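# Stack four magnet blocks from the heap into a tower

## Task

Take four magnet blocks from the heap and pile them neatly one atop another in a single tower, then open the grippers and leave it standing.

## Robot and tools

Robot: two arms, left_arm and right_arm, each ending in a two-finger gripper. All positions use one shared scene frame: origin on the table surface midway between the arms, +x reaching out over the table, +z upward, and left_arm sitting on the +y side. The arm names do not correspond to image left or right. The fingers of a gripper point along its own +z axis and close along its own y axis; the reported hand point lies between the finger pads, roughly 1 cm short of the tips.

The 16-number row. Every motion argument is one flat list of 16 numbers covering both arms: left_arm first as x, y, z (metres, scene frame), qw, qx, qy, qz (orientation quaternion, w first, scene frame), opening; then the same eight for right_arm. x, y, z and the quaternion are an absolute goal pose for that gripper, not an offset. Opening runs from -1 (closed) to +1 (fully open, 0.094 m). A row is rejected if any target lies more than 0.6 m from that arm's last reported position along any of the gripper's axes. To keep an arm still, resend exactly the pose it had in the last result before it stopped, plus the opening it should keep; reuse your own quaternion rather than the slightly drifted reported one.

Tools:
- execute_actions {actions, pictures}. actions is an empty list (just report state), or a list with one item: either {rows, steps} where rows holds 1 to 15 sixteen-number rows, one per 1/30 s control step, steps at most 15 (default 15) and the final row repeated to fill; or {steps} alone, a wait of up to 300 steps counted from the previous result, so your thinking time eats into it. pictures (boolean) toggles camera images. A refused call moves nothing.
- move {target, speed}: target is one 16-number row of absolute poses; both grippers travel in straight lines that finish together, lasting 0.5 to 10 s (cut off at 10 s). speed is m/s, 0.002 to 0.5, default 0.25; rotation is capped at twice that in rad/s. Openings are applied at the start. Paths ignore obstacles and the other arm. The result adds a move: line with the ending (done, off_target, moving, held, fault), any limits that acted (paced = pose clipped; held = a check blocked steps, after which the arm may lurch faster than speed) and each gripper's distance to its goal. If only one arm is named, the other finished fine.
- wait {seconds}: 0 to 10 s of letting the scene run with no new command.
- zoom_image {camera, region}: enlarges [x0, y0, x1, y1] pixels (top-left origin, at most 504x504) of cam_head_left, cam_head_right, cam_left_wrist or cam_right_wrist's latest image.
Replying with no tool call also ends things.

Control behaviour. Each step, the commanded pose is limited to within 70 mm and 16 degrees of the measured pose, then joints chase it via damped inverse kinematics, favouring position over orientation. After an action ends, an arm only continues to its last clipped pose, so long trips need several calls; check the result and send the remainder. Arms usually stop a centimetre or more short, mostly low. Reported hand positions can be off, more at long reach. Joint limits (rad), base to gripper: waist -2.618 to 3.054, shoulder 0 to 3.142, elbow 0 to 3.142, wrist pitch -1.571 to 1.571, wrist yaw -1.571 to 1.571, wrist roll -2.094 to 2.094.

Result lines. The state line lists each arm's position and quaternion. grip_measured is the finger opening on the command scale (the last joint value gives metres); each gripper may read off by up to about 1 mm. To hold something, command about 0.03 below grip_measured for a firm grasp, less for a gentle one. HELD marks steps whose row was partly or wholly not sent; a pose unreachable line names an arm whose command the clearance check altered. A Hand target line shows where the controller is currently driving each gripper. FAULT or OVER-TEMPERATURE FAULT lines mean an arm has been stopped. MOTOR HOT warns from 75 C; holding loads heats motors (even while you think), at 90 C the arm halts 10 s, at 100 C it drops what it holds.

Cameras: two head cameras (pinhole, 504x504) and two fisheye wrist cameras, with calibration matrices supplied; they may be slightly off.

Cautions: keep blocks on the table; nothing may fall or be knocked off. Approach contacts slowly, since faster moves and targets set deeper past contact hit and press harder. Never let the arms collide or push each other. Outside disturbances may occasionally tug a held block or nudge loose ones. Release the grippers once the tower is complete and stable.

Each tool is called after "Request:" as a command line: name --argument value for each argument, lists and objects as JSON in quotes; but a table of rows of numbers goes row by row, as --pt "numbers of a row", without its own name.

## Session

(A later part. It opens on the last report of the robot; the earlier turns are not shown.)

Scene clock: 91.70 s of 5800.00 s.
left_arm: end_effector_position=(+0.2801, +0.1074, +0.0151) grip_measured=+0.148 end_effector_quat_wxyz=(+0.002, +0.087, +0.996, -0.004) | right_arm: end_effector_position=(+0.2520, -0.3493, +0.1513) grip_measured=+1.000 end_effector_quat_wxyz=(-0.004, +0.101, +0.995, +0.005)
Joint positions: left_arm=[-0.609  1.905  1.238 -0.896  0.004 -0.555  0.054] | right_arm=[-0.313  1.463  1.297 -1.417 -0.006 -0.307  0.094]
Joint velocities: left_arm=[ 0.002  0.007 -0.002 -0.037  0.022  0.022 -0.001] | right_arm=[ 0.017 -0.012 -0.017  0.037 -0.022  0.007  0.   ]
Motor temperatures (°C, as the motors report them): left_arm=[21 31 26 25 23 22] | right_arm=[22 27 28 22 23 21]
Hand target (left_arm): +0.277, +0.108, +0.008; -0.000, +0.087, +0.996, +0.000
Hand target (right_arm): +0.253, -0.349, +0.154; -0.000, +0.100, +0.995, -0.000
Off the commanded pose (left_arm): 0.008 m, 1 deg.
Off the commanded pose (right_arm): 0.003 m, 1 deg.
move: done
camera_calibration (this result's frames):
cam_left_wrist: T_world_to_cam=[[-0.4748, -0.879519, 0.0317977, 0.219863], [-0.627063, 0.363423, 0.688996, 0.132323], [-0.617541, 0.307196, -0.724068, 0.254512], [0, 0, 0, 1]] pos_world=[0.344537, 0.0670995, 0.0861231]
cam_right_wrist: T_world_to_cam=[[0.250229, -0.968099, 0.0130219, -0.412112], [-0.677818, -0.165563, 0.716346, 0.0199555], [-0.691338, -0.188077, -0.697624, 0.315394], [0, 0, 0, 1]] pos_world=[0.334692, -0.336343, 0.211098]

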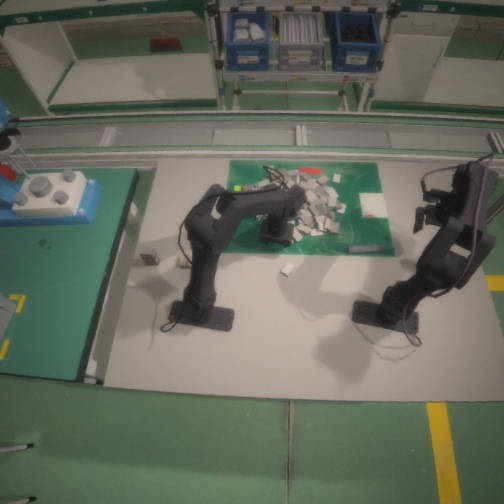

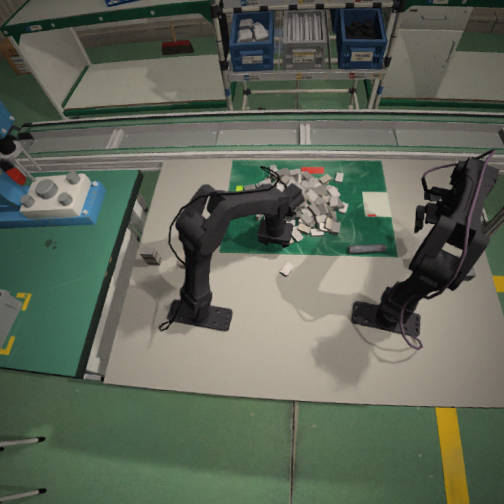

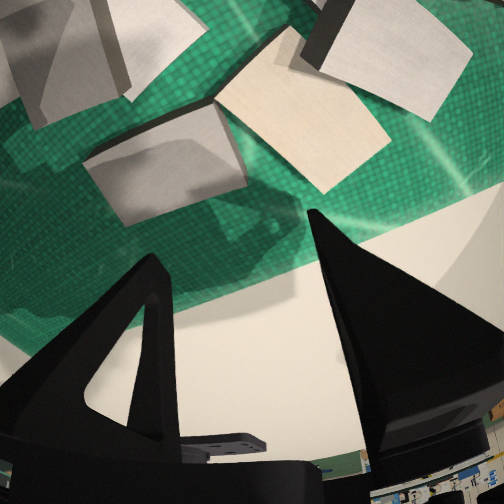

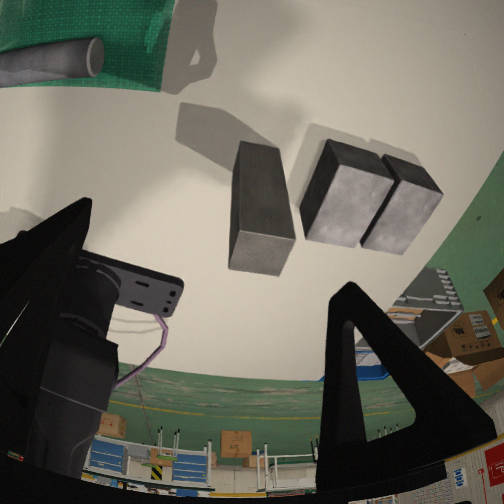

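Request:
move --target '[0.281,0.118,0.008,0,0.087,0.996,0,0.15, 0.253,-0.349,0.154,0,0.1,0.995,0,1]' --speed 0.05

Request:
move --target '[0.305,0.112,0.010,0,0.087,0.996,0,0.15, 0.253,-0.349,0.154,0,0.1,0.995,0,1]' --speed 0.04

Scene clock: 95.43 s of 5800.00 s.
left_arm: end_effector_position=(+0.2800, +0.1136, +0.0111) grip_measured=+0.148 end_effector_quat_wxyz=(-0.002, +0.087, +0.996, -0.001) | right_arm: end_effector_position=(+0.2520, -0.3493, +0.1513) grip_measured=+1.000 end_effector_quat_wxyz=(-0.004, +0.101, +0.995, +0.005)
Joint positions: left_arm=[-0.595  1.905  1.22  -0.887  0.004 -0.543  0.054] | right_arm=[-0.313  1.463  1.297 -1.417 -0.006 -0.307  0.094]
Joint velocities: left_arm=[-0.007 -0.007 -0.002 -0.022 -0.051 -0.022 -0.001] | right_arm=[-0.012 -0.007  0.007  0.095 -0.022  0.007  0.   ]
Motor temperatures (°C, as the motors report them): left_arm=[21 31 26 25 23 22] | right_arm=[22 27 28 22 23 21]
Hand target (left_arm): +0.281, +0.118, +0.008; -0.000, +0.087, +0.996, -0.000
Hand target (right_arm): +0.253, -0.349, +0.154; -0.000, +0.100, +0.995, -0.000
Off the commanded pose (left_arm): 0.005 m, 0 deg.
Off the commanded pose (right_arm): 0.003 m, 1 deg.
move: done
camera_calibration (this result's frames):
cam_left_wrist: T_world_to_cam=[[-0.473584, -0.880248, 0.0296975, 0.225184], [-0.62277, 0.358519, 0.695429, 0.132083], [-0.622797, 0.310849, -0.717981, 0.250651], [0, 0, 0, 1]] pos_world=[0.345005, 0.0729489, 0.0814209]
cam_right_wrist: T_world_to_cam=[[0.250229, -0.968099, 0.0130219, -0.412112], [-0.677818, -0.165563, 0.716346, 0.0199555], [-0.691338, -0.188077, -0.697624, 0.315394], [0, 0, 0, 1]] pos_world=[0.334692, -0.336343, 0.211098]

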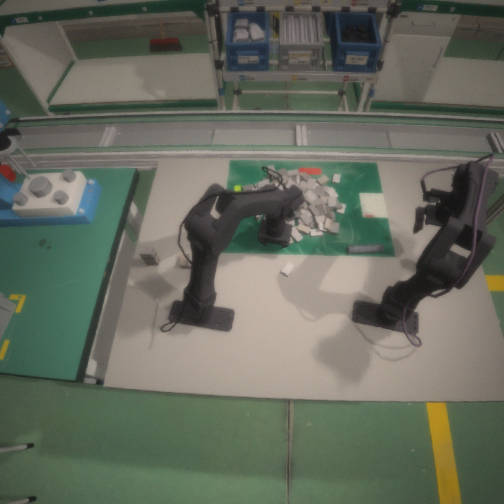

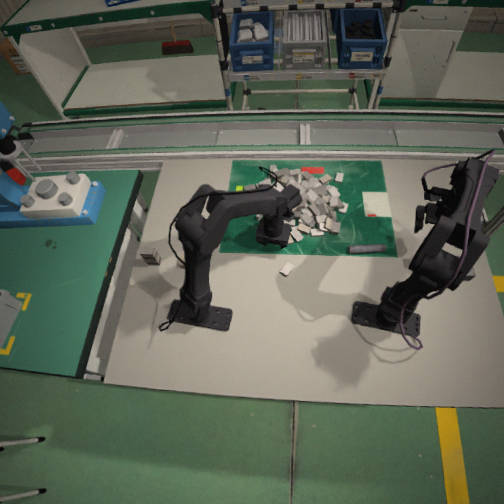

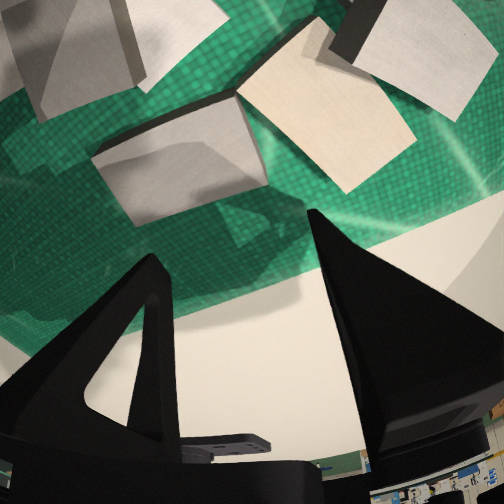

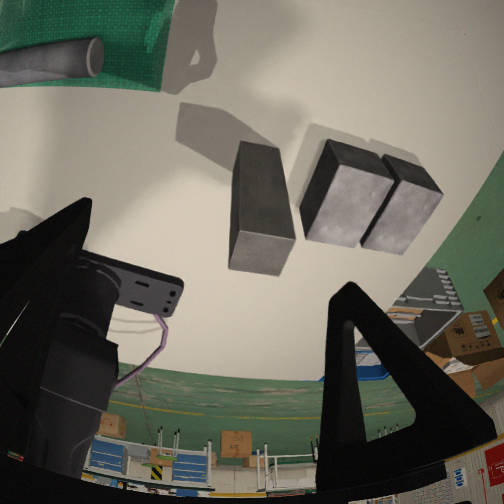

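Scene clock: 96.37 s of 5800.00 s.
left_arm: end_effector_position=(+0.2973, +0.1125, +0.0063) grip_measured=+0.148 end_effector_quat_wxyz=(-0.003, +0.087, +0.996, -0.001) | right_arm: end_effector_position=(+0.2520, -0.3493, +0.1513) grip_measured=+1.000 end_effector_quat_wxyz=(-0.004, +0.101, +0.995, +0.005)
Joint positions: left_arm=[-0.564  1.962  1.28  -0.892  0.006 -0.512  0.054] | right_arm=[-0.313  1.463  1.297 -1.417 -0.006 -0.307  0.094]
Joint velocities: left_arm=[-0.007 -0.017 -0.022 -0.022  0.081 -0.037  0.   ] | right_arm=[-0.002 -0.012  0.012 -0.022 -0.037 -0.037  0.   ]
Motor temperatures (°C, as the motors report them): left_arm=[21 31 26 25 23 22] | right_arm=[22 27 28 22 23 21]
Hand target (left_arm): +0.305, +0.112, +0.010; +0.000, +0.087, +0.996, -0.001
Hand target (right_arm): +0.253, -0.349, +0.154; -0.000, +0.100, +0.995, -0.000
Off the commanded pose (left_arm): 0.009 m, 0 deg.
Off the commanded pose (right_arm): 0.003 m, 1 deg.
move: done
camera_calibration (this result's frames):
cam_left_wrist: T_world_to_cam=[[-0.47349, -0.880246, 0.0312062, 0.232541], [-0.620747, 0.35862, 0.697183, 0.145862], [-0.624884, 0.310738, -0.716214, 0.258911], [0, 0, 0, 1]] pos_world=[0.362438, 0.0719307, 0.076486]
cam_right_wrist: T_world_to_cam=[[0.250229, -0.968099, 0.0130219, -0.412112], [-0.677818, -0.165563, 0.716346, 0.0199555], [-0.691338, -0.188077, -0.697624, 0.315394], [0, 0, 0, 1]] pos_world=[0.334692, -0.336343, 0.211098]

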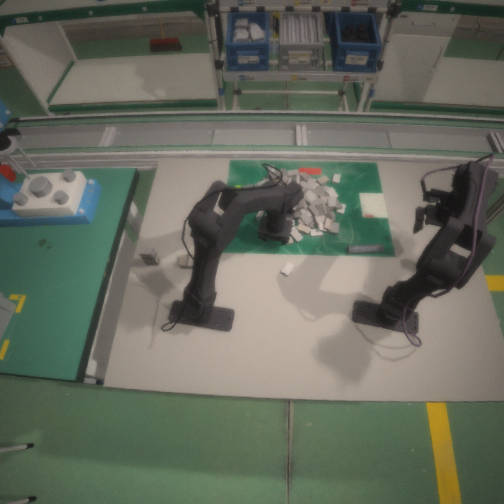

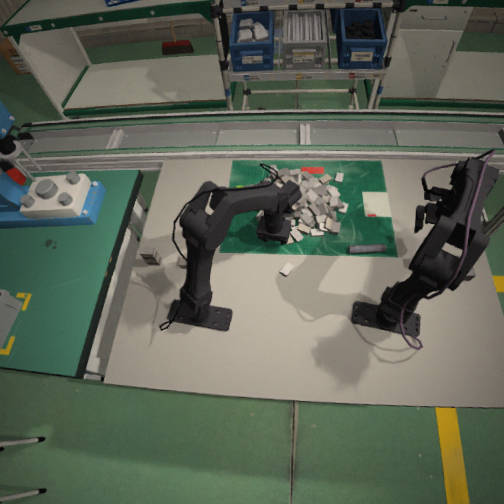

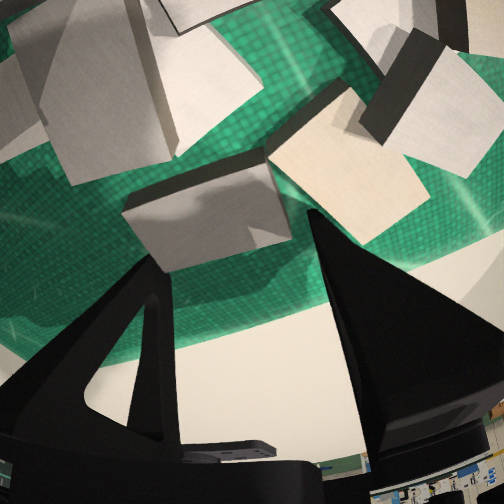

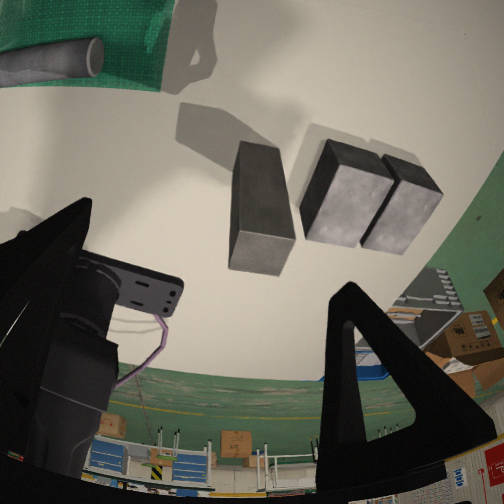

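Request:
move --target '[0.321,0.113,0.014,0,0.087,0.996,0,0.17, 0.253,-0.349,0.154,0,0.1,0.995,0,1]' --speed 0.03

Scene clock: 99.50 s of 5800.00 s.
left_arm: end_effector_position=(+0.3122, +0.1144, +0.0097) grip_measured=+0.168 end_effector_quat_wxyz=(-0.006, +0.086, +0.996, +0.000) | right_arm: end_effector_position=(+0.2520, -0.3493, +0.1513) grip_measured=+1.000 end_effector_quat_wxyz=(-0.004, +0.101, +0.995, +0.005)
Joint positions: left_arm=[-0.533  1.999  1.349 -0.931  0.006 -0.482  0.055] | right_arm=[-0.313  1.463  1.297 -1.417 -0.006 -0.307  0.094]
Joint velocities: left_arm=[ 0.017 -0.007 -0.007 -0.007 -0.037  0.022  0.   ] | right_arm=[-0.007 -0.012  0.007  0.037 -0.022 -0.051  0.   ]
Motor temperatures (°C, as the motors report them): left_arm=[21 31 27 25 23 22] | right_arm=[22 27 28 22 23 21]
Hand target (left_arm): +0.321, +0.113, +0.014; +0.000, +0.087, +0.996, -0.000
Hand target (right_arm): +0.253, -0.349, +0.154; -0.000, +0.100, +0.995, -0.000
Off the commanded pose (left_arm): 0.010 m, 1 deg.
Off the commanded pose (right_arm): 0.003 m, 1 deg.
move: done
camera_calibration (this result's frames):
cam_left_wrist: T_world_to_cam=[[-0.472999, -0.880557, 0.0298673, 0.241014], [-0.617287, 0.355389, 0.701894, 0.151342], [-0.628672, 0.313558, -0.711655, 0.270904], [0, 0, 0, 1]] pos_world=[0.377731, 0.0734968, 0.0793658]
cam_right_wrist: T_world_to_cam=[[0.250229, -0.968099, 0.0130219, -0.412112], [-0.677818, -0.165563, 0.716346, 0.0199555], [-0.691338, -0.188077, -0.697624, 0.315394], [0, 0, 0, 1]] pos_world=[0.334692, -0.336343, 0.211098]

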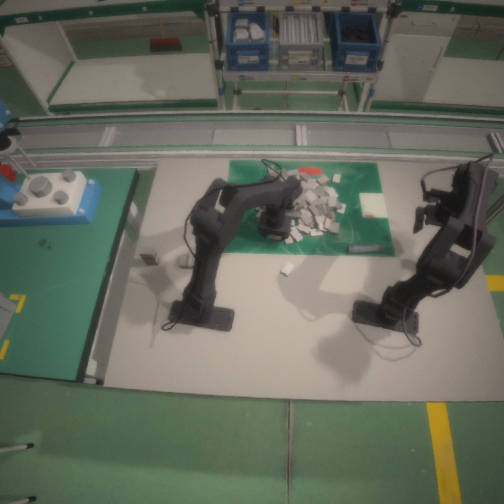

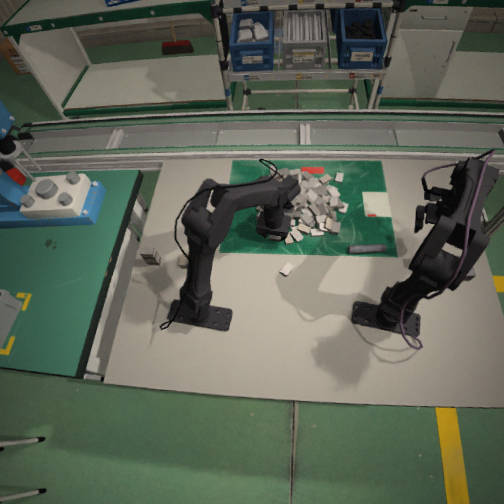

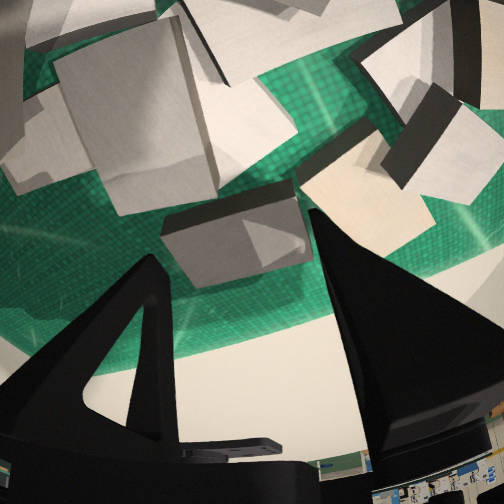

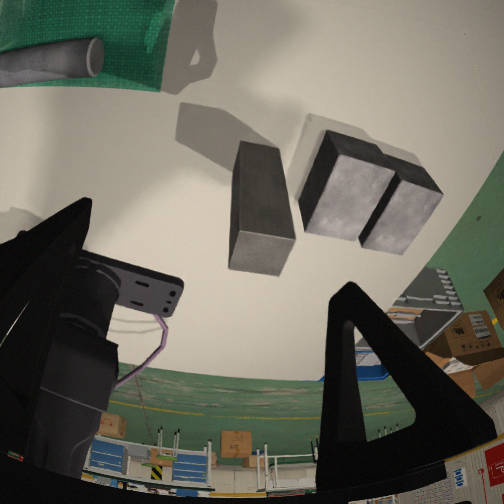

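Request:
execute_actions --actions '[{"rows":[[0.316,0.110,0.008,0,0.087,0.996,0,0.05, 0.253,-0.349,0.154,0,0.1,0.995,0,1],[0.316,0.110,0.008,0,0.087,0.996,0,0.0, 0.253,-0.349,0.154,0,0.1,0.995,0,1],[0.316,0.110,0.008,0,0.087,0.996,0,-0.05, 0.253,-0.349,0.154,0,0.1,0.995,0,1],[0.316,0.110,0.008,0,0.087,0.996,0,-0.1, 0.253,-0.349,0.154,0,0.1,0.995,0,1],[0.316,0.110,0.008,0,0.087,0.996,0,-0.2, 0.253,-0.349,0.154,0,0.1,0.995,0,1]],"steps":15}]'

Scene clock: 108.37 s of 5800.00 s.
left_arm: end_effector_position=(+0.3123, +0.1143, +0.0098) grip_measured=-0.126 end_effector_quat_wxyz=(-0.006, +0.087, +0.996, +0.000) | right_arm: end_effector_position=(+0.2520, -0.3493, +0.1513) grip_measured=+1.000 end_effector_quat_wxyz=(-0.004, +0.101, +0.995, +0.005)
Joint positions: left_arm=[-0.533  1.999  1.349 -0.931  0.006 -0.481  0.041] | right_arm=[-0.313  1.463  1.297 -1.417 -0.006 -0.307  0.094]
Joint velocities: left_arm=[ 0.007 -0.007 -0.012  0.007 -0.022  0.022 -0.   ] | right_arm=[-0.002 -0.007  0.002 -0.037 -0.037  0.022  0.   ]
Motor temperatures (°C, as the motors report them): left_arm=[21 31 27 24 23 22] | right_arm=[22 27 28 22 23 21]
Hand target (left_arm): +0.316, +0.110, +0.008; +0.000, +0.087, +0.996, -0.000
Hand target (right_arm): +0.253, -0.349, +0.154; -0.000, +0.100, +0.995, -0.000
Off the commanded pose (left_arm): 0.006 m, 1 deg.
Off the commanded pose (right_arm): 0.003 m, 1 deg.
Steps of this call (steps 1 to 90: nothing new was sent; then 5.37 s passed at rest; steps 91 to 105: all 15 steps of this action). Readings (end_effector_position):
91: left_arm (+0.3123, +0.1143, +0.0098) | right_arm (+0.2520, -0.3493, +0.1513)
92: left_arm (+0.3123, +0.1143, +0.0098) | right_arm (+0.2520, -0.3493, +0.1513)
94: left_arm (+0.3123, +0.1142, +0.0098) | right_arm (+0.2520, -0.3493, +0.1513)
98: left_arm (+0.3123, +0.1143, +0.0098) | right_arm (+0.2520, -0.3493, +0.1513)
105: the state above
camera_calibration (this result's frames):
cam_left_wrist: T_world_to_cam=[[-0.473679, -0.880188, 0.0299371, 0.24116], [-0.617227, 0.356029, 0.701622, 0.151286], [-0.628218, 0.313866, -0.71192, 0.270884], [0, 0, 0, 1]] pos_world=[0.377784, 0.0733825, 0.0794826]
cam_right_wrist: T_world_to_cam=[[0.250229, -0.968099, 0.0130219, -0.412112], [-0.677818, -0.165563, 0.716346, 0.0199555], [-0.691338, -0.188077, -0.697624, 0.315394], [0, 0, 0, 1]] pos_world=[0.334692, -0.336343, 0.211098]

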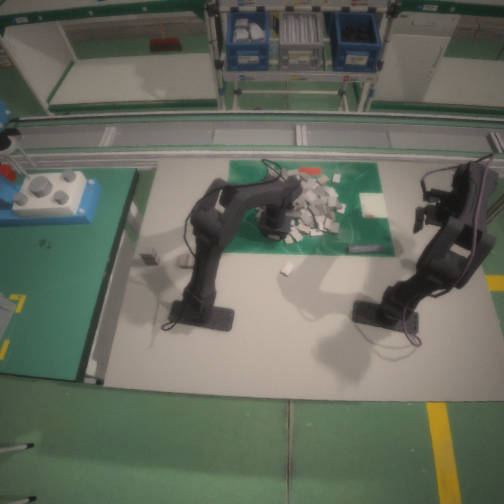

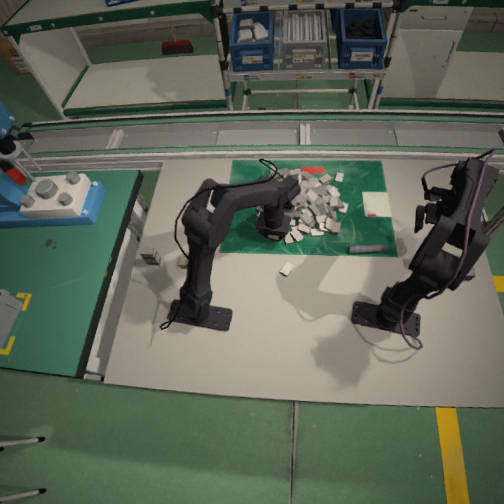

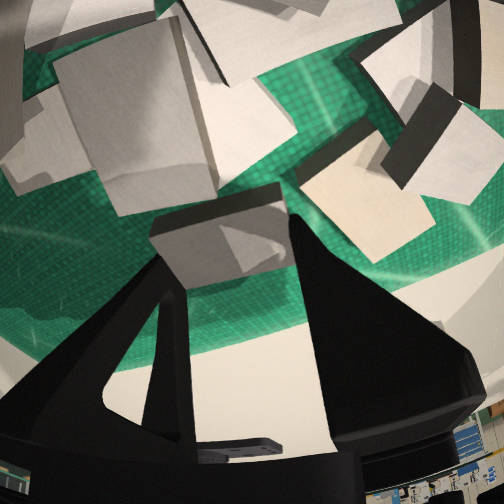

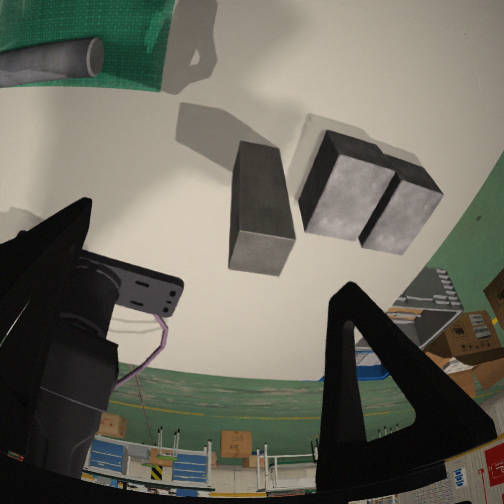

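Request:
move --target '[0.30,0.115,0.06,0,0.087,0.996,0,-0.16, 0.253,-0.349,0.154,0,0.1,0.995,0,1]' --speed 0.15

Request:
move --target '[0.195,0.070,0.045,0,0.879,0.477,0,-0.16, 0.253,-0.349,0.154,0,0.1,0.995,0,1]' --speed 0.3

Scene clock: 111.77 s of 5800.00 s.
left_arm: end_effector_position=(+0.2967, +0.1204, +0.0457) grip_measured=-0.126 end_effector_quat_wxyz=(-0.015, +0.087, +0.996, +0.006) | right_arm: end_effector_position=(+0.2520, -0.3493, +0.1513) grip_measured=+1.000 end_effector_quat_wxyz=(-0.004, +0.101, +0.995, +0.005)
Joint positions: left_arm=[-0.547  1.914  1.38  -1.068  0.006 -0.493  0.041] | right_arm=[-0.313  1.463  1.297 -1.417 -0.006 -0.307  0.094]
Joint velocities: left_arm=[ 0.002  0.002  0.007 -0.051  0.081  0.037 -0.   ] | right_arm=[-0.012 -0.002  0.012 -0.007 -0.022 -0.051  0.   ]
Motor temperatures (°C, as the motors report them): left_arm=[21 31 28 25 23 22] | right_arm=[22 27 28 22 23 21]
Hand target (left_arm): +0.300, +0.115, +0.060; +0.000, +0.087, +0.996, -0.000
Hand target (right_arm): +0.253, -0.349, +0.154; -0.000, +0.100, +0.995, -0.000
Off the commanded pose (left_arm): 0.016 m, 2 deg.
Off the commanded pose (right_arm): 0.003 m, 1 deg.
move: off_target (left_arm)
camera_calibration (this result's frames):
cam_left_wrist: T_world_to_cam=[[-0.474562, -0.879832, 0.0261825, 0.238414], [-0.605023, 0.347652, 0.716299, 0.11097], [-0.639326, 0.324088, -0.697302, 0.286154], [0, 0, 0, 1]] pos_world=[0.363227, 0.0784466, 0.113806]
cam_right_wrist: T_world_to_cam=[[0.250229, -0.968099, 0.0130219, -0.412112], [-0.677818, -0.165563, 0.716346, 0.0199555], [-0.691338, -0.188077, -0.697624, 0.315394], [0, 0, 0, 1]] pos_world=[0.334692, -0.336343, 0.211098]

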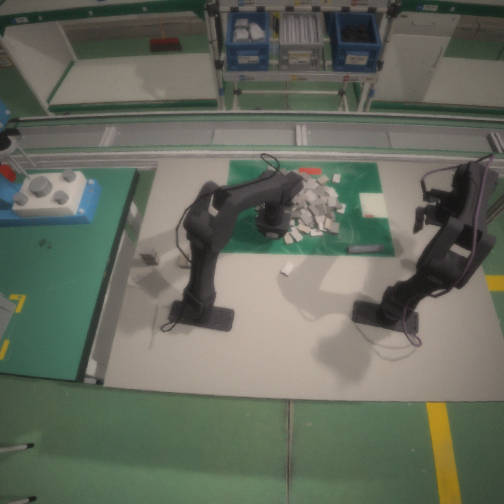

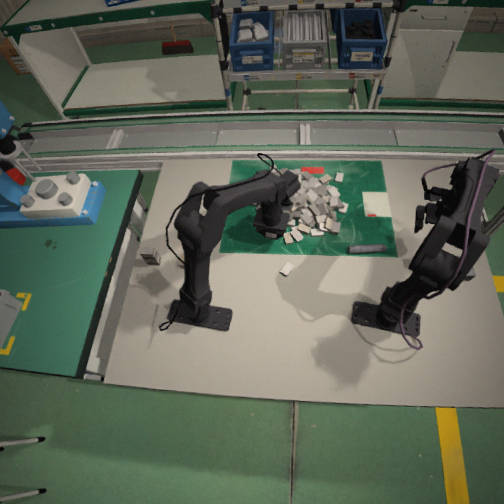

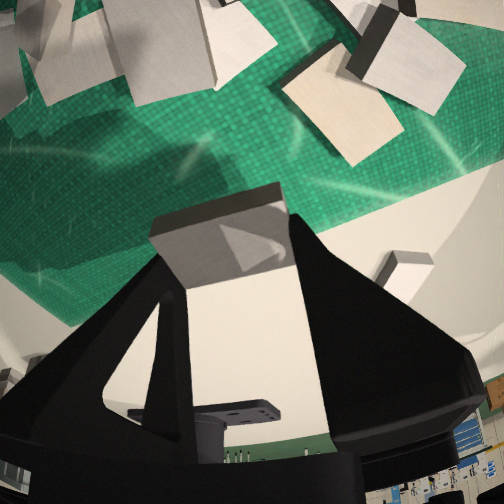

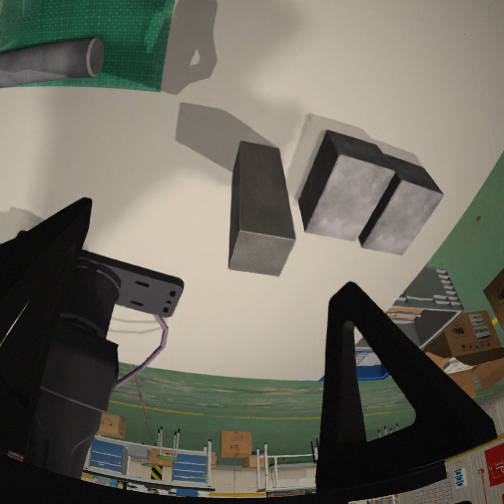

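Scene clock: 115.63 s of 5800.00 s.
left_arm: end_effector_position=(+0.1985, +0.0721, +0.0416) grip_measured=-0.126 end_effector_quat_wxyz=(-0.014, +0.874, +0.485, +0.002) | right_arm: end_effector_position=(+0.2520, -0.3493, +0.1513) grip_measured=+1.000 end_effector_quat_wxyz=(-0.004, +0.101, +0.995, +0.005)
Joint positions: left_arm=[-0.877  1.804  1.217 -1.012 -0.006  1.129  0.041] | right_arm=[-0.313  1.463  1.297 -1.417 -0.006 -0.307  0.094]
Joint velocities: left_arm=[ 0.012  0.007  0.012  0.081 -0.022 -0.007  0.   ] | right_arm=[-0.012  0.012 -0.012 -0.007  0.11   0.022  0.   ]
Motor temperatures (°C, as the motors report them): left_arm=[21 31 27 25 23 22] | right_arm=[22 27 28 22 23 21]
Hand target (left_arm): +0.196, +0.072, +0.045; -0.004, +0.879, +0.477, +0.003
Hand target (right_arm): +0.253, -0.349, +0.154; -0.000, +0.100, +0.995, -0.000
Off the commanded pose (left_arm): 0.005 m, 2 deg.
Off the commanded pose (right_arm): 0.003 m, 1 deg.
move: done
camera_calibration (this result's frames):
cam_left_wrist: T_world_to_cam=[[-0.638684, 0.76769, 0.0522936, 0.0621794], [0.571676, 0.427923, 0.700049, -0.167296], [0.515043, 0.477005, -0.712178, -0.003392], [0, 0, 0, 1]] pos_world=[0.137099, 0.0254731, 0.111448]
cam_right_wrist: T_world_to_cam=[[0.250229, -0.968099, 0.0130219, -0.412112], [-0.677818, -0.165563, 0.716346, 0.0199555], [-0.691338, -0.188077, -0.697624, 0.315394], [0, 0, 0, 1]] pos_world=[0.334692, -0.336343, 0.211098]

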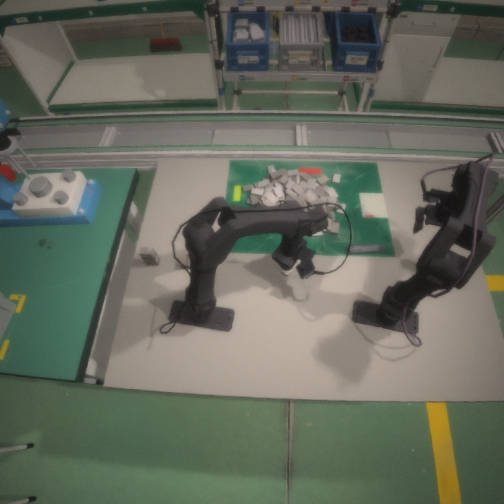

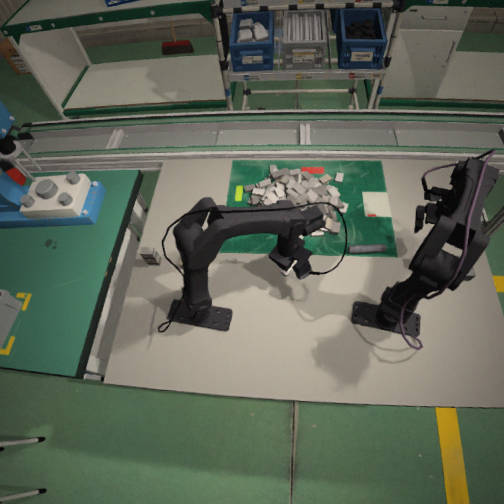

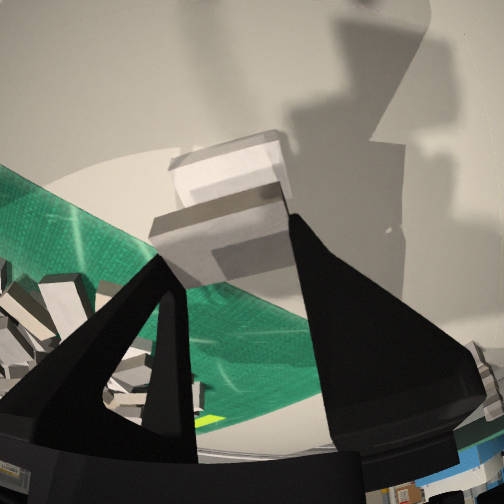

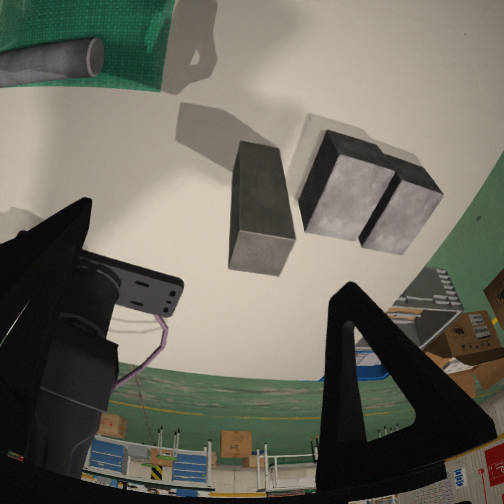

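Request:
move --target '[0.190,0.073,0.022,0,0.881,0.473,0,-0.16, 0.253,-0.349,0.154,0,0.1,0.995,0,1]' --speed 0.04

Scene clock: 121.10 s of 5800.00 s.
left_arm: end_effector_position=(+0.1940, +0.0745, +0.0215) grip_measured=-0.126 end_effector_quat_wxyz=(-0.006, +0.877, +0.481, +0.003) | right_arm: end_effector_position=(+0.2520, -0.3493, +0.1513) grip_measured=+1.000 end_effector_quat_wxyz=(-0.004, +0.101, +0.995, +0.005)
Joint positions: left_arm=[-0.885  1.804  1.132 -0.912 -0.006  1.132  0.041] | right_arm=[-0.313  1.463  1.297 -1.417 -0.006 -0.307  0.094]
Joint velocities: left_arm=[-0.002 -0.002 -0.007  0.022 -0.066  0.037  0.   ] | right_arm=[ 0.007  0.002 -0.022 -0.037  0.007  0.007  0.   ]
Motor temperatures (°C, as the motors report them): left_arm=[21 32 27 25 23 22] | right_arm=[22 27 28 22 23 21]
Hand target (left_arm): +0.190, +0.073, +0.022; -0.000, +0.881, +0.473, +0.000
Hand target (right_arm): +0.253, -0.349, +0.154; -0.000, +0.100, +0.995, -0.000
Off the commanded pose (left_arm): 0.004 m, 1 deg.
Off the commanded pose (right_arm): 0.003 m, 1 deg.
After step 90, 1.43 s passed at rest.
move: done
camera_calibration (this result's frames):
cam_left_wrist: T_world_to_cam=[[-0.630802, 0.775034, 0.0375617, 0.0567443], [0.570696, 0.430604, 0.699204, -0.151748], [0.525733, 0.462496, -0.713935, -0.017447], [0, 0, 0, 1]] pos_world=[0.131569, 0.0294339, 0.0915157]
cam_right_wrist: T_world_to_cam=[[0.250229, -0.968099, 0.0130219, -0.412112], [-0.677818, -0.165563, 0.716346, 0.0199555], [-0.691338, -0.188077, -0.697624, 0.315394], [0, 0, 0, 1]] pos_world=[0.334692, -0.336343, 0.211098]

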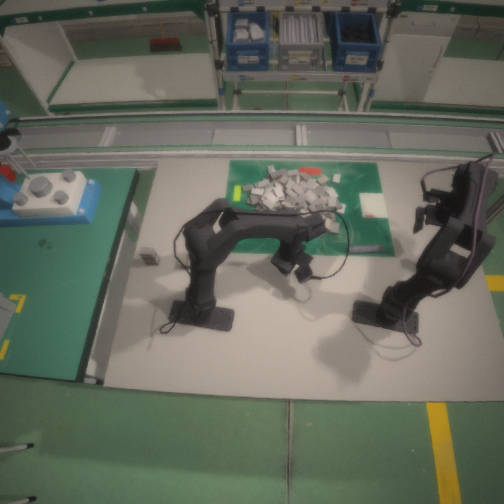

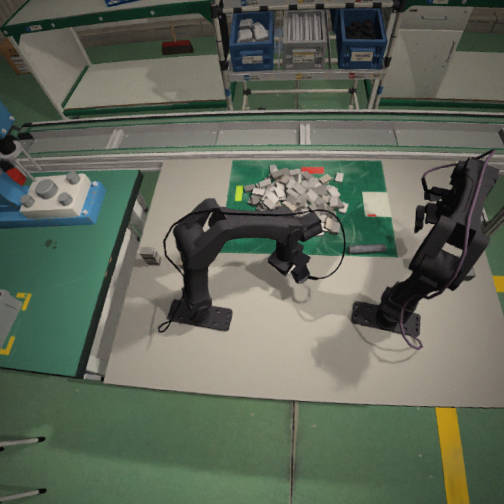

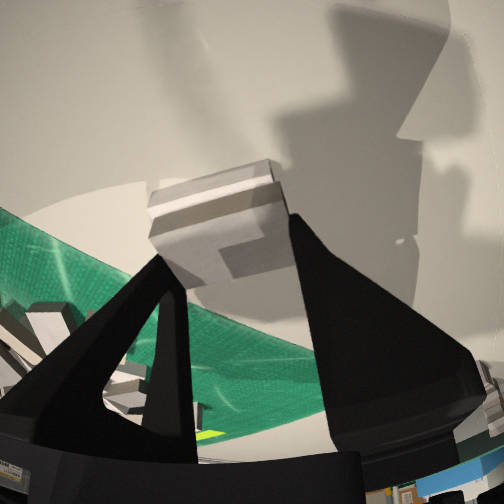

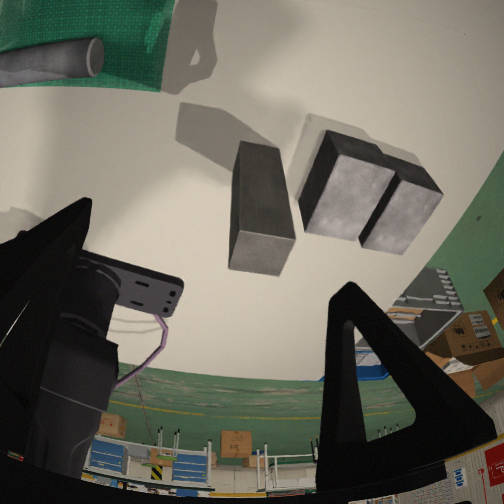

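Request:
zoom_image --camera "cam_left_wrist" --region '[120,140,320,300]'

Region (120, 140, 320, 300) of cam_left_wrist's 504x504 image, scaled by 2.520, with more detail than that image has; it fills the top 403 rows of this view, and the rest is white.

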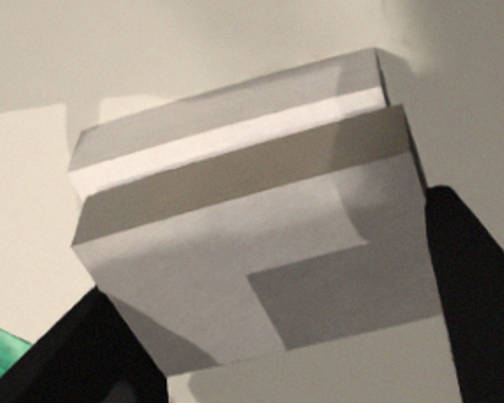

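Request:
move --target '[0.197,0.068,0.017,0,0.881,0.473,0,-0.16, 0.253,-0.349,0.154,0,0.1,0.995,0,1]' --speed 0.02

Request:
zoom_image --camera "cam_left_wrist" --region '[120,140,320,300]'

Scene clock: 124.37 s of 5800.00 s.
left_arm: end_effector_position=(+0.1948, +0.0731, +0.0190) grip_measured=-0.126 end_effector_quat_wxyz=(-0.006, +0.879, +0.477, +0.003) | right_arm: end_effector_position=(+0.2520, -0.3493, +0.1513) grip_measured=+1.000 end_effector_quat_wxyz=(-0.004, +0.101, +0.995, +0.005)
Joint positions: left_arm=[-0.885  1.813  1.132 -0.902 -0.006  1.141  0.041] | right_arm=[-0.313  1.463  1.297 -1.417 -0.006 -0.307  0.094]
Joint velocities: left_arm=[-0.002  0.002  0.012 -0.037  0.007 -0.022 -0.001] | right_arm=[ 0.012 -0.007  0.002 -0.022 -0.007 -0.037  0.   ]
Motor temperatures (°C, as the motors report them): left_arm=[21 32 27 25 23 22] | right_arm=[22 28 28 22 23 21]
Hand target (left_arm): +0.197, +0.068, +0.017; +0.000, +0.881, +0.473, +0.000
Hand target (right_arm): +0.253, -0.349, +0.154; -0.000, +0.100, +0.995, -0.000
Off the commanded pose (left_arm): 0.006 m, 1 deg.
Off the commanded pose (right_arm): 0.003 m, 1 deg.
move: done
camera_calibration (this result's frames):
cam_left_wrist: T_world_to_cam=[[-0.623997, 0.780574, 0.0364937, 0.0567183], [0.57411, 0.426264, 0.699069, -0.150214], [0.530119, 0.457168, -0.714123, -0.0195566], [0, 0, 0, 1]] pos_world=[0.131999, 0.0286986, 0.0889742]
cam_right_wrist: T_world_to_cam=[[0.250229, -0.968099, 0.0130219, -0.412112], [-0.677818, -0.165563, 0.716346, 0.0199555], [-0.691338, -0.188077, -0.697624, 0.315394], [0, 0, 0, 1]] pos_world=[0.334692, -0.336343, 0.211098]

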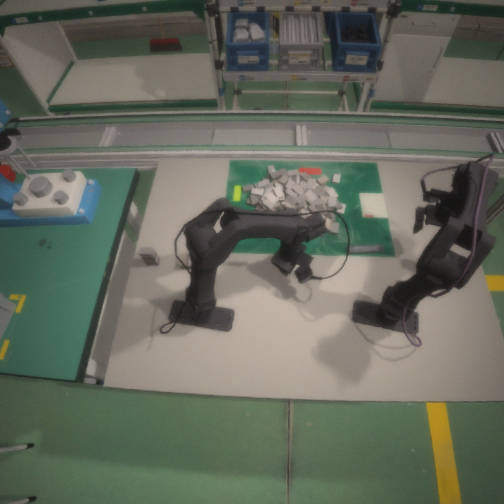

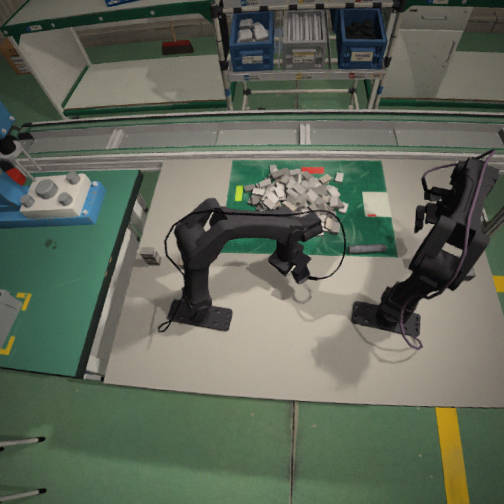

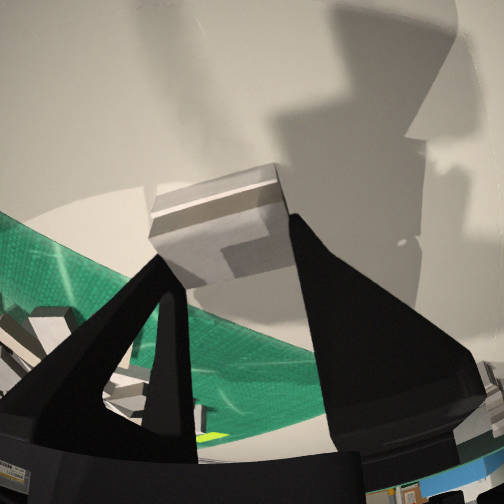

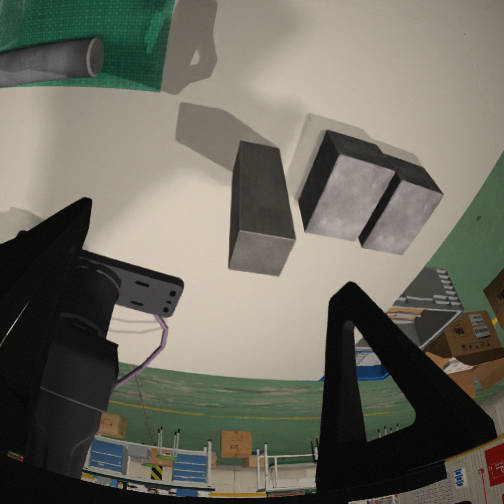

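Region (120, 140, 320, 300) of cam_left_wrist's 504x504 image, scaled by 2.520, with more detail than that image has; it fills the top 403 rows of this view, and the rest is white.

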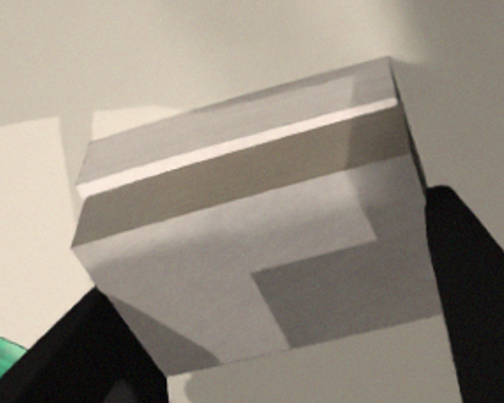

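Good to ~1 mm. Release and lift.

Request:
execute_actions --actions '[{"rows":[[0.197,0.068,0.016,0,0.881,0.473,0,-0.16, 0.253,-0.349,0.154,0,0.1,0.995,0,1],[0.197,0.068,0.016,0,0.881,0.473,0,-0.16, 0.253,-0.349,0.154,0,0.1,0.995,0,1],[0.197,0.068,0.016,0,0.881,0.473,0,-0.16, 0.253,-0.349,0.154,0,0.1,0.995,0,1],[0.197,0.068,0.016,0,0.881,0.473,0,-0.16, 0.253,-0.349,0.154,0,0.1,0.995,0,1],[0.197,0.068,0.016,0,0.881,0.473,0,-0.1, 0.253,-0.349,0.154,0,0.1,0.995,0,1],[0.197,0.068,0.016,0,0.881,0.473,0,0.1, 0.253,-0.349,0.154,0,0.1,0.995,0,1]],"steps":15}]' --pictures false

Request:
move --target '[0.195,0.073,0.07,0,0.881,0.473,0,0.1, 0.253,-0.349,0.154,0,0.1,0.995,0,1]' --speed 0.15

Request:
move --target '[0.29,0.06,0.09,0,0,1,0,0.1, 0.253,-0.349,0.154,0,0.1,0.995,0,1]' --speed 0.3

Scene clock: 126.93 s of 5800.00 s.
left_arm: end_effector_position=(+0.1957, +0.0718, +0.0184) grip_measured=+0.098 end_effector_quat_wxyz=(-0.003, +0.879, +0.477, +0.003) | right_arm: end_effector_position=(+0.2520, -0.3493, +0.1513) grip_measured=+1.000 end_effector_quat_wxyz=(-0.004, +0.101, +0.995, +0.005)
Joint positions: left_arm=[-0.885  1.814  1.132 -0.894 -0.006  1.141  0.052] | right_arm=[-0.313  1.463  1.297 -1.417 -0.006 -0.307  0.094]
Joint velocities: left_arm=[-0.002 -0.007  0.007 -0.051  0.051  0.007 -0.001] | right_arm=[-0.007  0.007  0.002 -0.022 -0.066  0.007  0.   ]
Motor temperatures (°C, as the motors report them): left_arm=[21 31 27 25 23 22] | right_arm=[22 28 28 22 23 21]
Hand target (left_arm): +0.197, +0.068, +0.016; -0.000, +0.881, +0.473, +0.000
Hand target (right_arm): +0.253, -0.349, +0.154; -0.000, +0.100, +0.995, -0.000
Off the commanded pose (left_arm): 0.005 m, 1 deg.
Off the commanded pose (right_arm): 0.003 m, 1 deg.
Steps of this call (steps 1 to 62: nothing new was sent; steps 63 to 77: all 15 steps of this action). Readings (end_effector_position):
63: left_arm (+0.1949, +0.0730, +0.0190) | right_arm (+0.2520, -0.3493, +0.1513)
64: left_arm (+0.1949, +0.0730, +0.0190) | right_arm (+0.2520, -0.3493, +0.1513)
66: left_arm (+0.1949, +0.0730, +0.0190) | right_arm (+0.2520, -0.3493, +0.1513)
70: left_arm (+0.1952, +0.0725, +0.0187) | right_arm (+0.2520, -0.3493, +0.1513)
77: the state above

Scene clock: 128.20 s of 5800.00 s.
left_arm: end_effector_position=(+0.1936, +0.0751, +0.0589) grip_measured=+0.098 end_effector_quat_wxyz=(-0.009, +0.880, +0.475, +0.003) | right_arm: end_effector_position=(+0.2520, -0.3493, +0.1513) grip_measured=+1.000 end_effector_quat_wxyz=(-0.004, +0.101, +0.995, +0.005)
Joint positions: left_arm=[-0.885  1.755  1.23  -1.063 -0.006  1.144  0.052] | right_arm=[-0.313  1.463  1.297 -1.417 -0.006 -0.307  0.094]
Joint velocities: left_arm=[-0.002  0.007 -0.007 -0.066 -0.037 -0.037 -0.001] | right_arm=[-0.007  0.007 -0.037 -0.022  0.007 -0.007  0.   ]
Motor temperatures (°C, as the motors report them): left_arm=[21 31 27 25 23 22] | right_arm=[22 28 28 22 23 21]
Hand target (left_arm): +0.196, +0.072, +0.070; +0.000, +0.881, +0.473, +0.000
Hand target (right_arm): +0.253, -0.349, +0.154; -0.000, +0.100, +0.995, -0.000
Off the commanded pose (left_arm): 0.011 m, 1 deg.
Off the commanded pose (right_arm): 0.003 m, 1 deg.
move: off_target (left_arm)
camera_calibration (this result's frames):
cam_left_wrist: T_world_to_cam=[[-0.620901, 0.782772, 0.0418294, 0.0519206], [0.577764, 0.420918, 0.699298, -0.178549], [0.529784, 0.458362, -0.713606, 0.00864943], [0, 0, 0, 1]] pos_world=[0.130814, 0.0305479, 0.128859]
cam_right_wrist: T_world_to_cam=[[0.250229, -0.968099, 0.0130219, -0.412112], [-0.677818, -0.165563, 0.716346, 0.0199555], [-0.691338, -0.188077, -0.697624, 0.315394], [0, 0, 0, 1]] pos_world=[0.334692, -0.336343, 0.211098]

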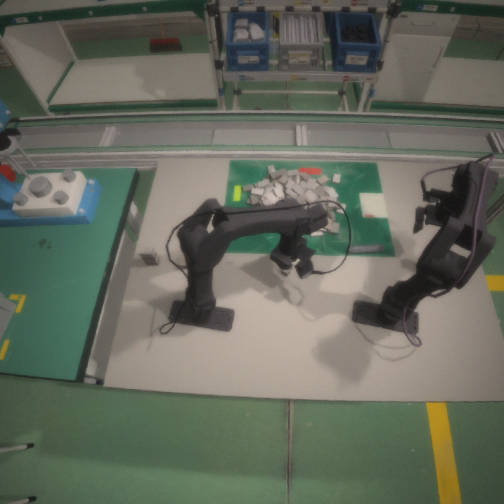

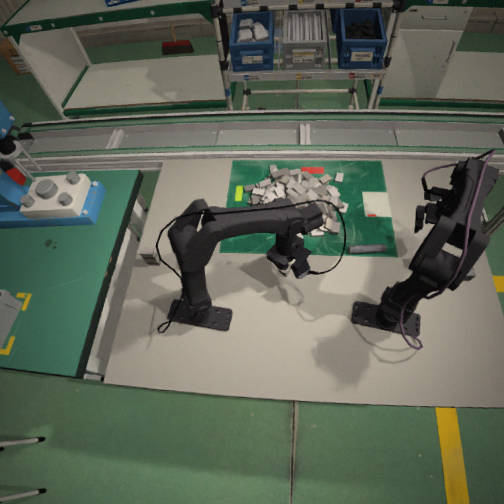

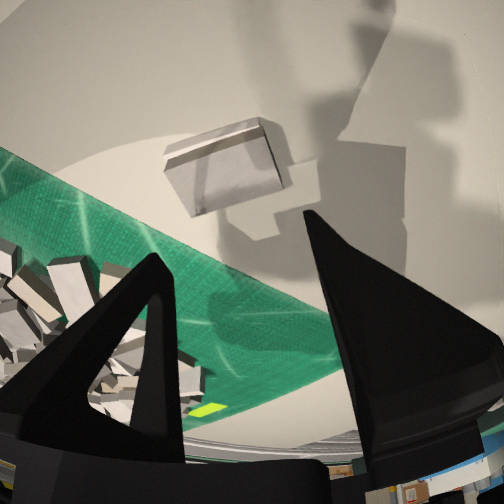

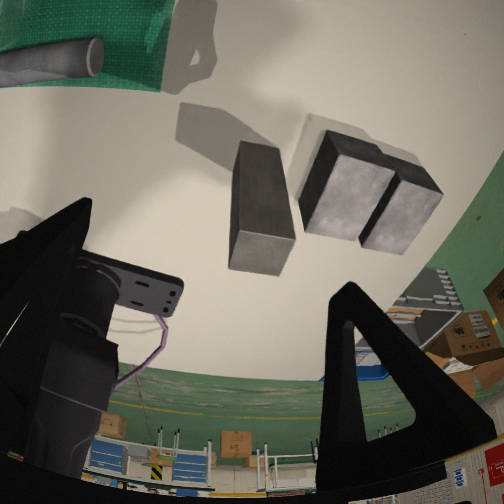

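Scene clock: 132.40 s of 5800.00 s.
left_arm: end_effector_position=(+0.2854, +0.0600, +0.0846) grip_measured=+0.098 end_effector_quat_wxyz=(-0.000, +0.011, +1.000, +0.000) | right_arm: end_effector_position=(+0.2520, -0.3493, +0.1513) grip_measured=+1.000 end_effector_quat_wxyz=(-0.004, +0.101, +0.995, +0.005)
Joint positions: left_arm=[-0.696  1.978  1.626 -1.22  -0.    -0.796  0.052] | right_arm=[-0.313  1.463  1.297 -1.417 -0.006 -0.307  0.094]
Joint velocities: left_arm=[ 0.012 -0.002 -0.002 -0.066  0.007 -0.022 -0.001] | right_arm=[-0.022  0.002  0.007  0.022 -0.022  0.037  0.   ]
Motor temperatures (°C, as the motors report them): left_arm=[21 31 27 25 23 22] | right_arm=[22 28 28 22 23 21]
Hand target (left_arm): +0.290, +0.059, +0.089; -0.001, +0.000, +1.000, -0.002
Hand target (right_arm): +0.253, -0.349, +0.154; -0.000, +0.100, +0.995, -0.000
Off the commanded pose (left_arm): 0.007 m, 1 deg.
Off the commanded pose (right_arm): 0.003 m, 1 deg.
move: done
camera_calibration (this result's frames):
cam_left_wrist: T_world_to_cam=[[-0.334738, -0.941972, 0.0252668, 0.142859], [-0.672201, 0.257492, 0.69415, 0.123739], [-0.660376, 0.215374, -0.719387, 0.340029], [0, 0, 0, 1]] pos_world=[0.355545, 0.0294743, 0.155109]
cam_right_wrist: T_world_to_cam=[[0.250229, -0.968099, 0.0130219, -0.412112], [-0.677818, -0.165563, 0.716346, 0.0199555], [-0.691338, -0.188077, -0.697624, 0.315394], [0, 0, 0, 1]] pos_world=[0.334692, -0.336343, 0.211098]

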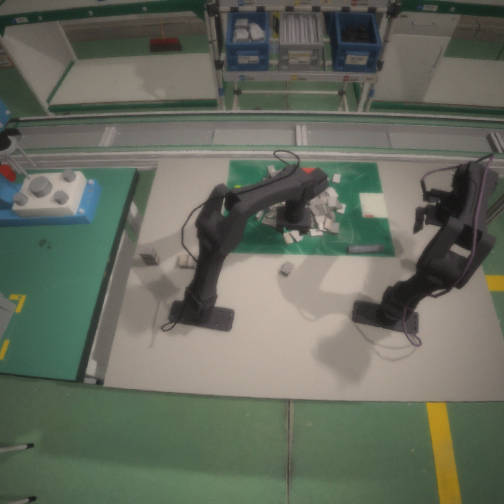

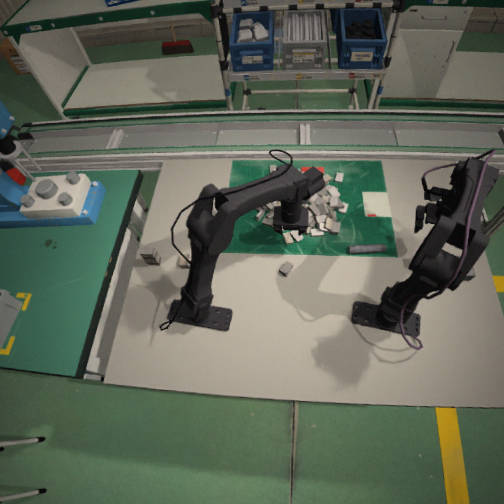

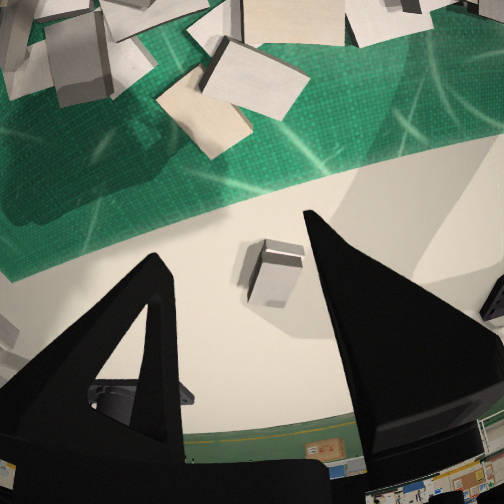

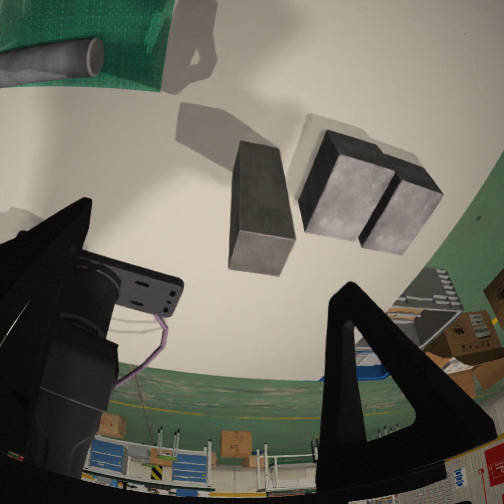

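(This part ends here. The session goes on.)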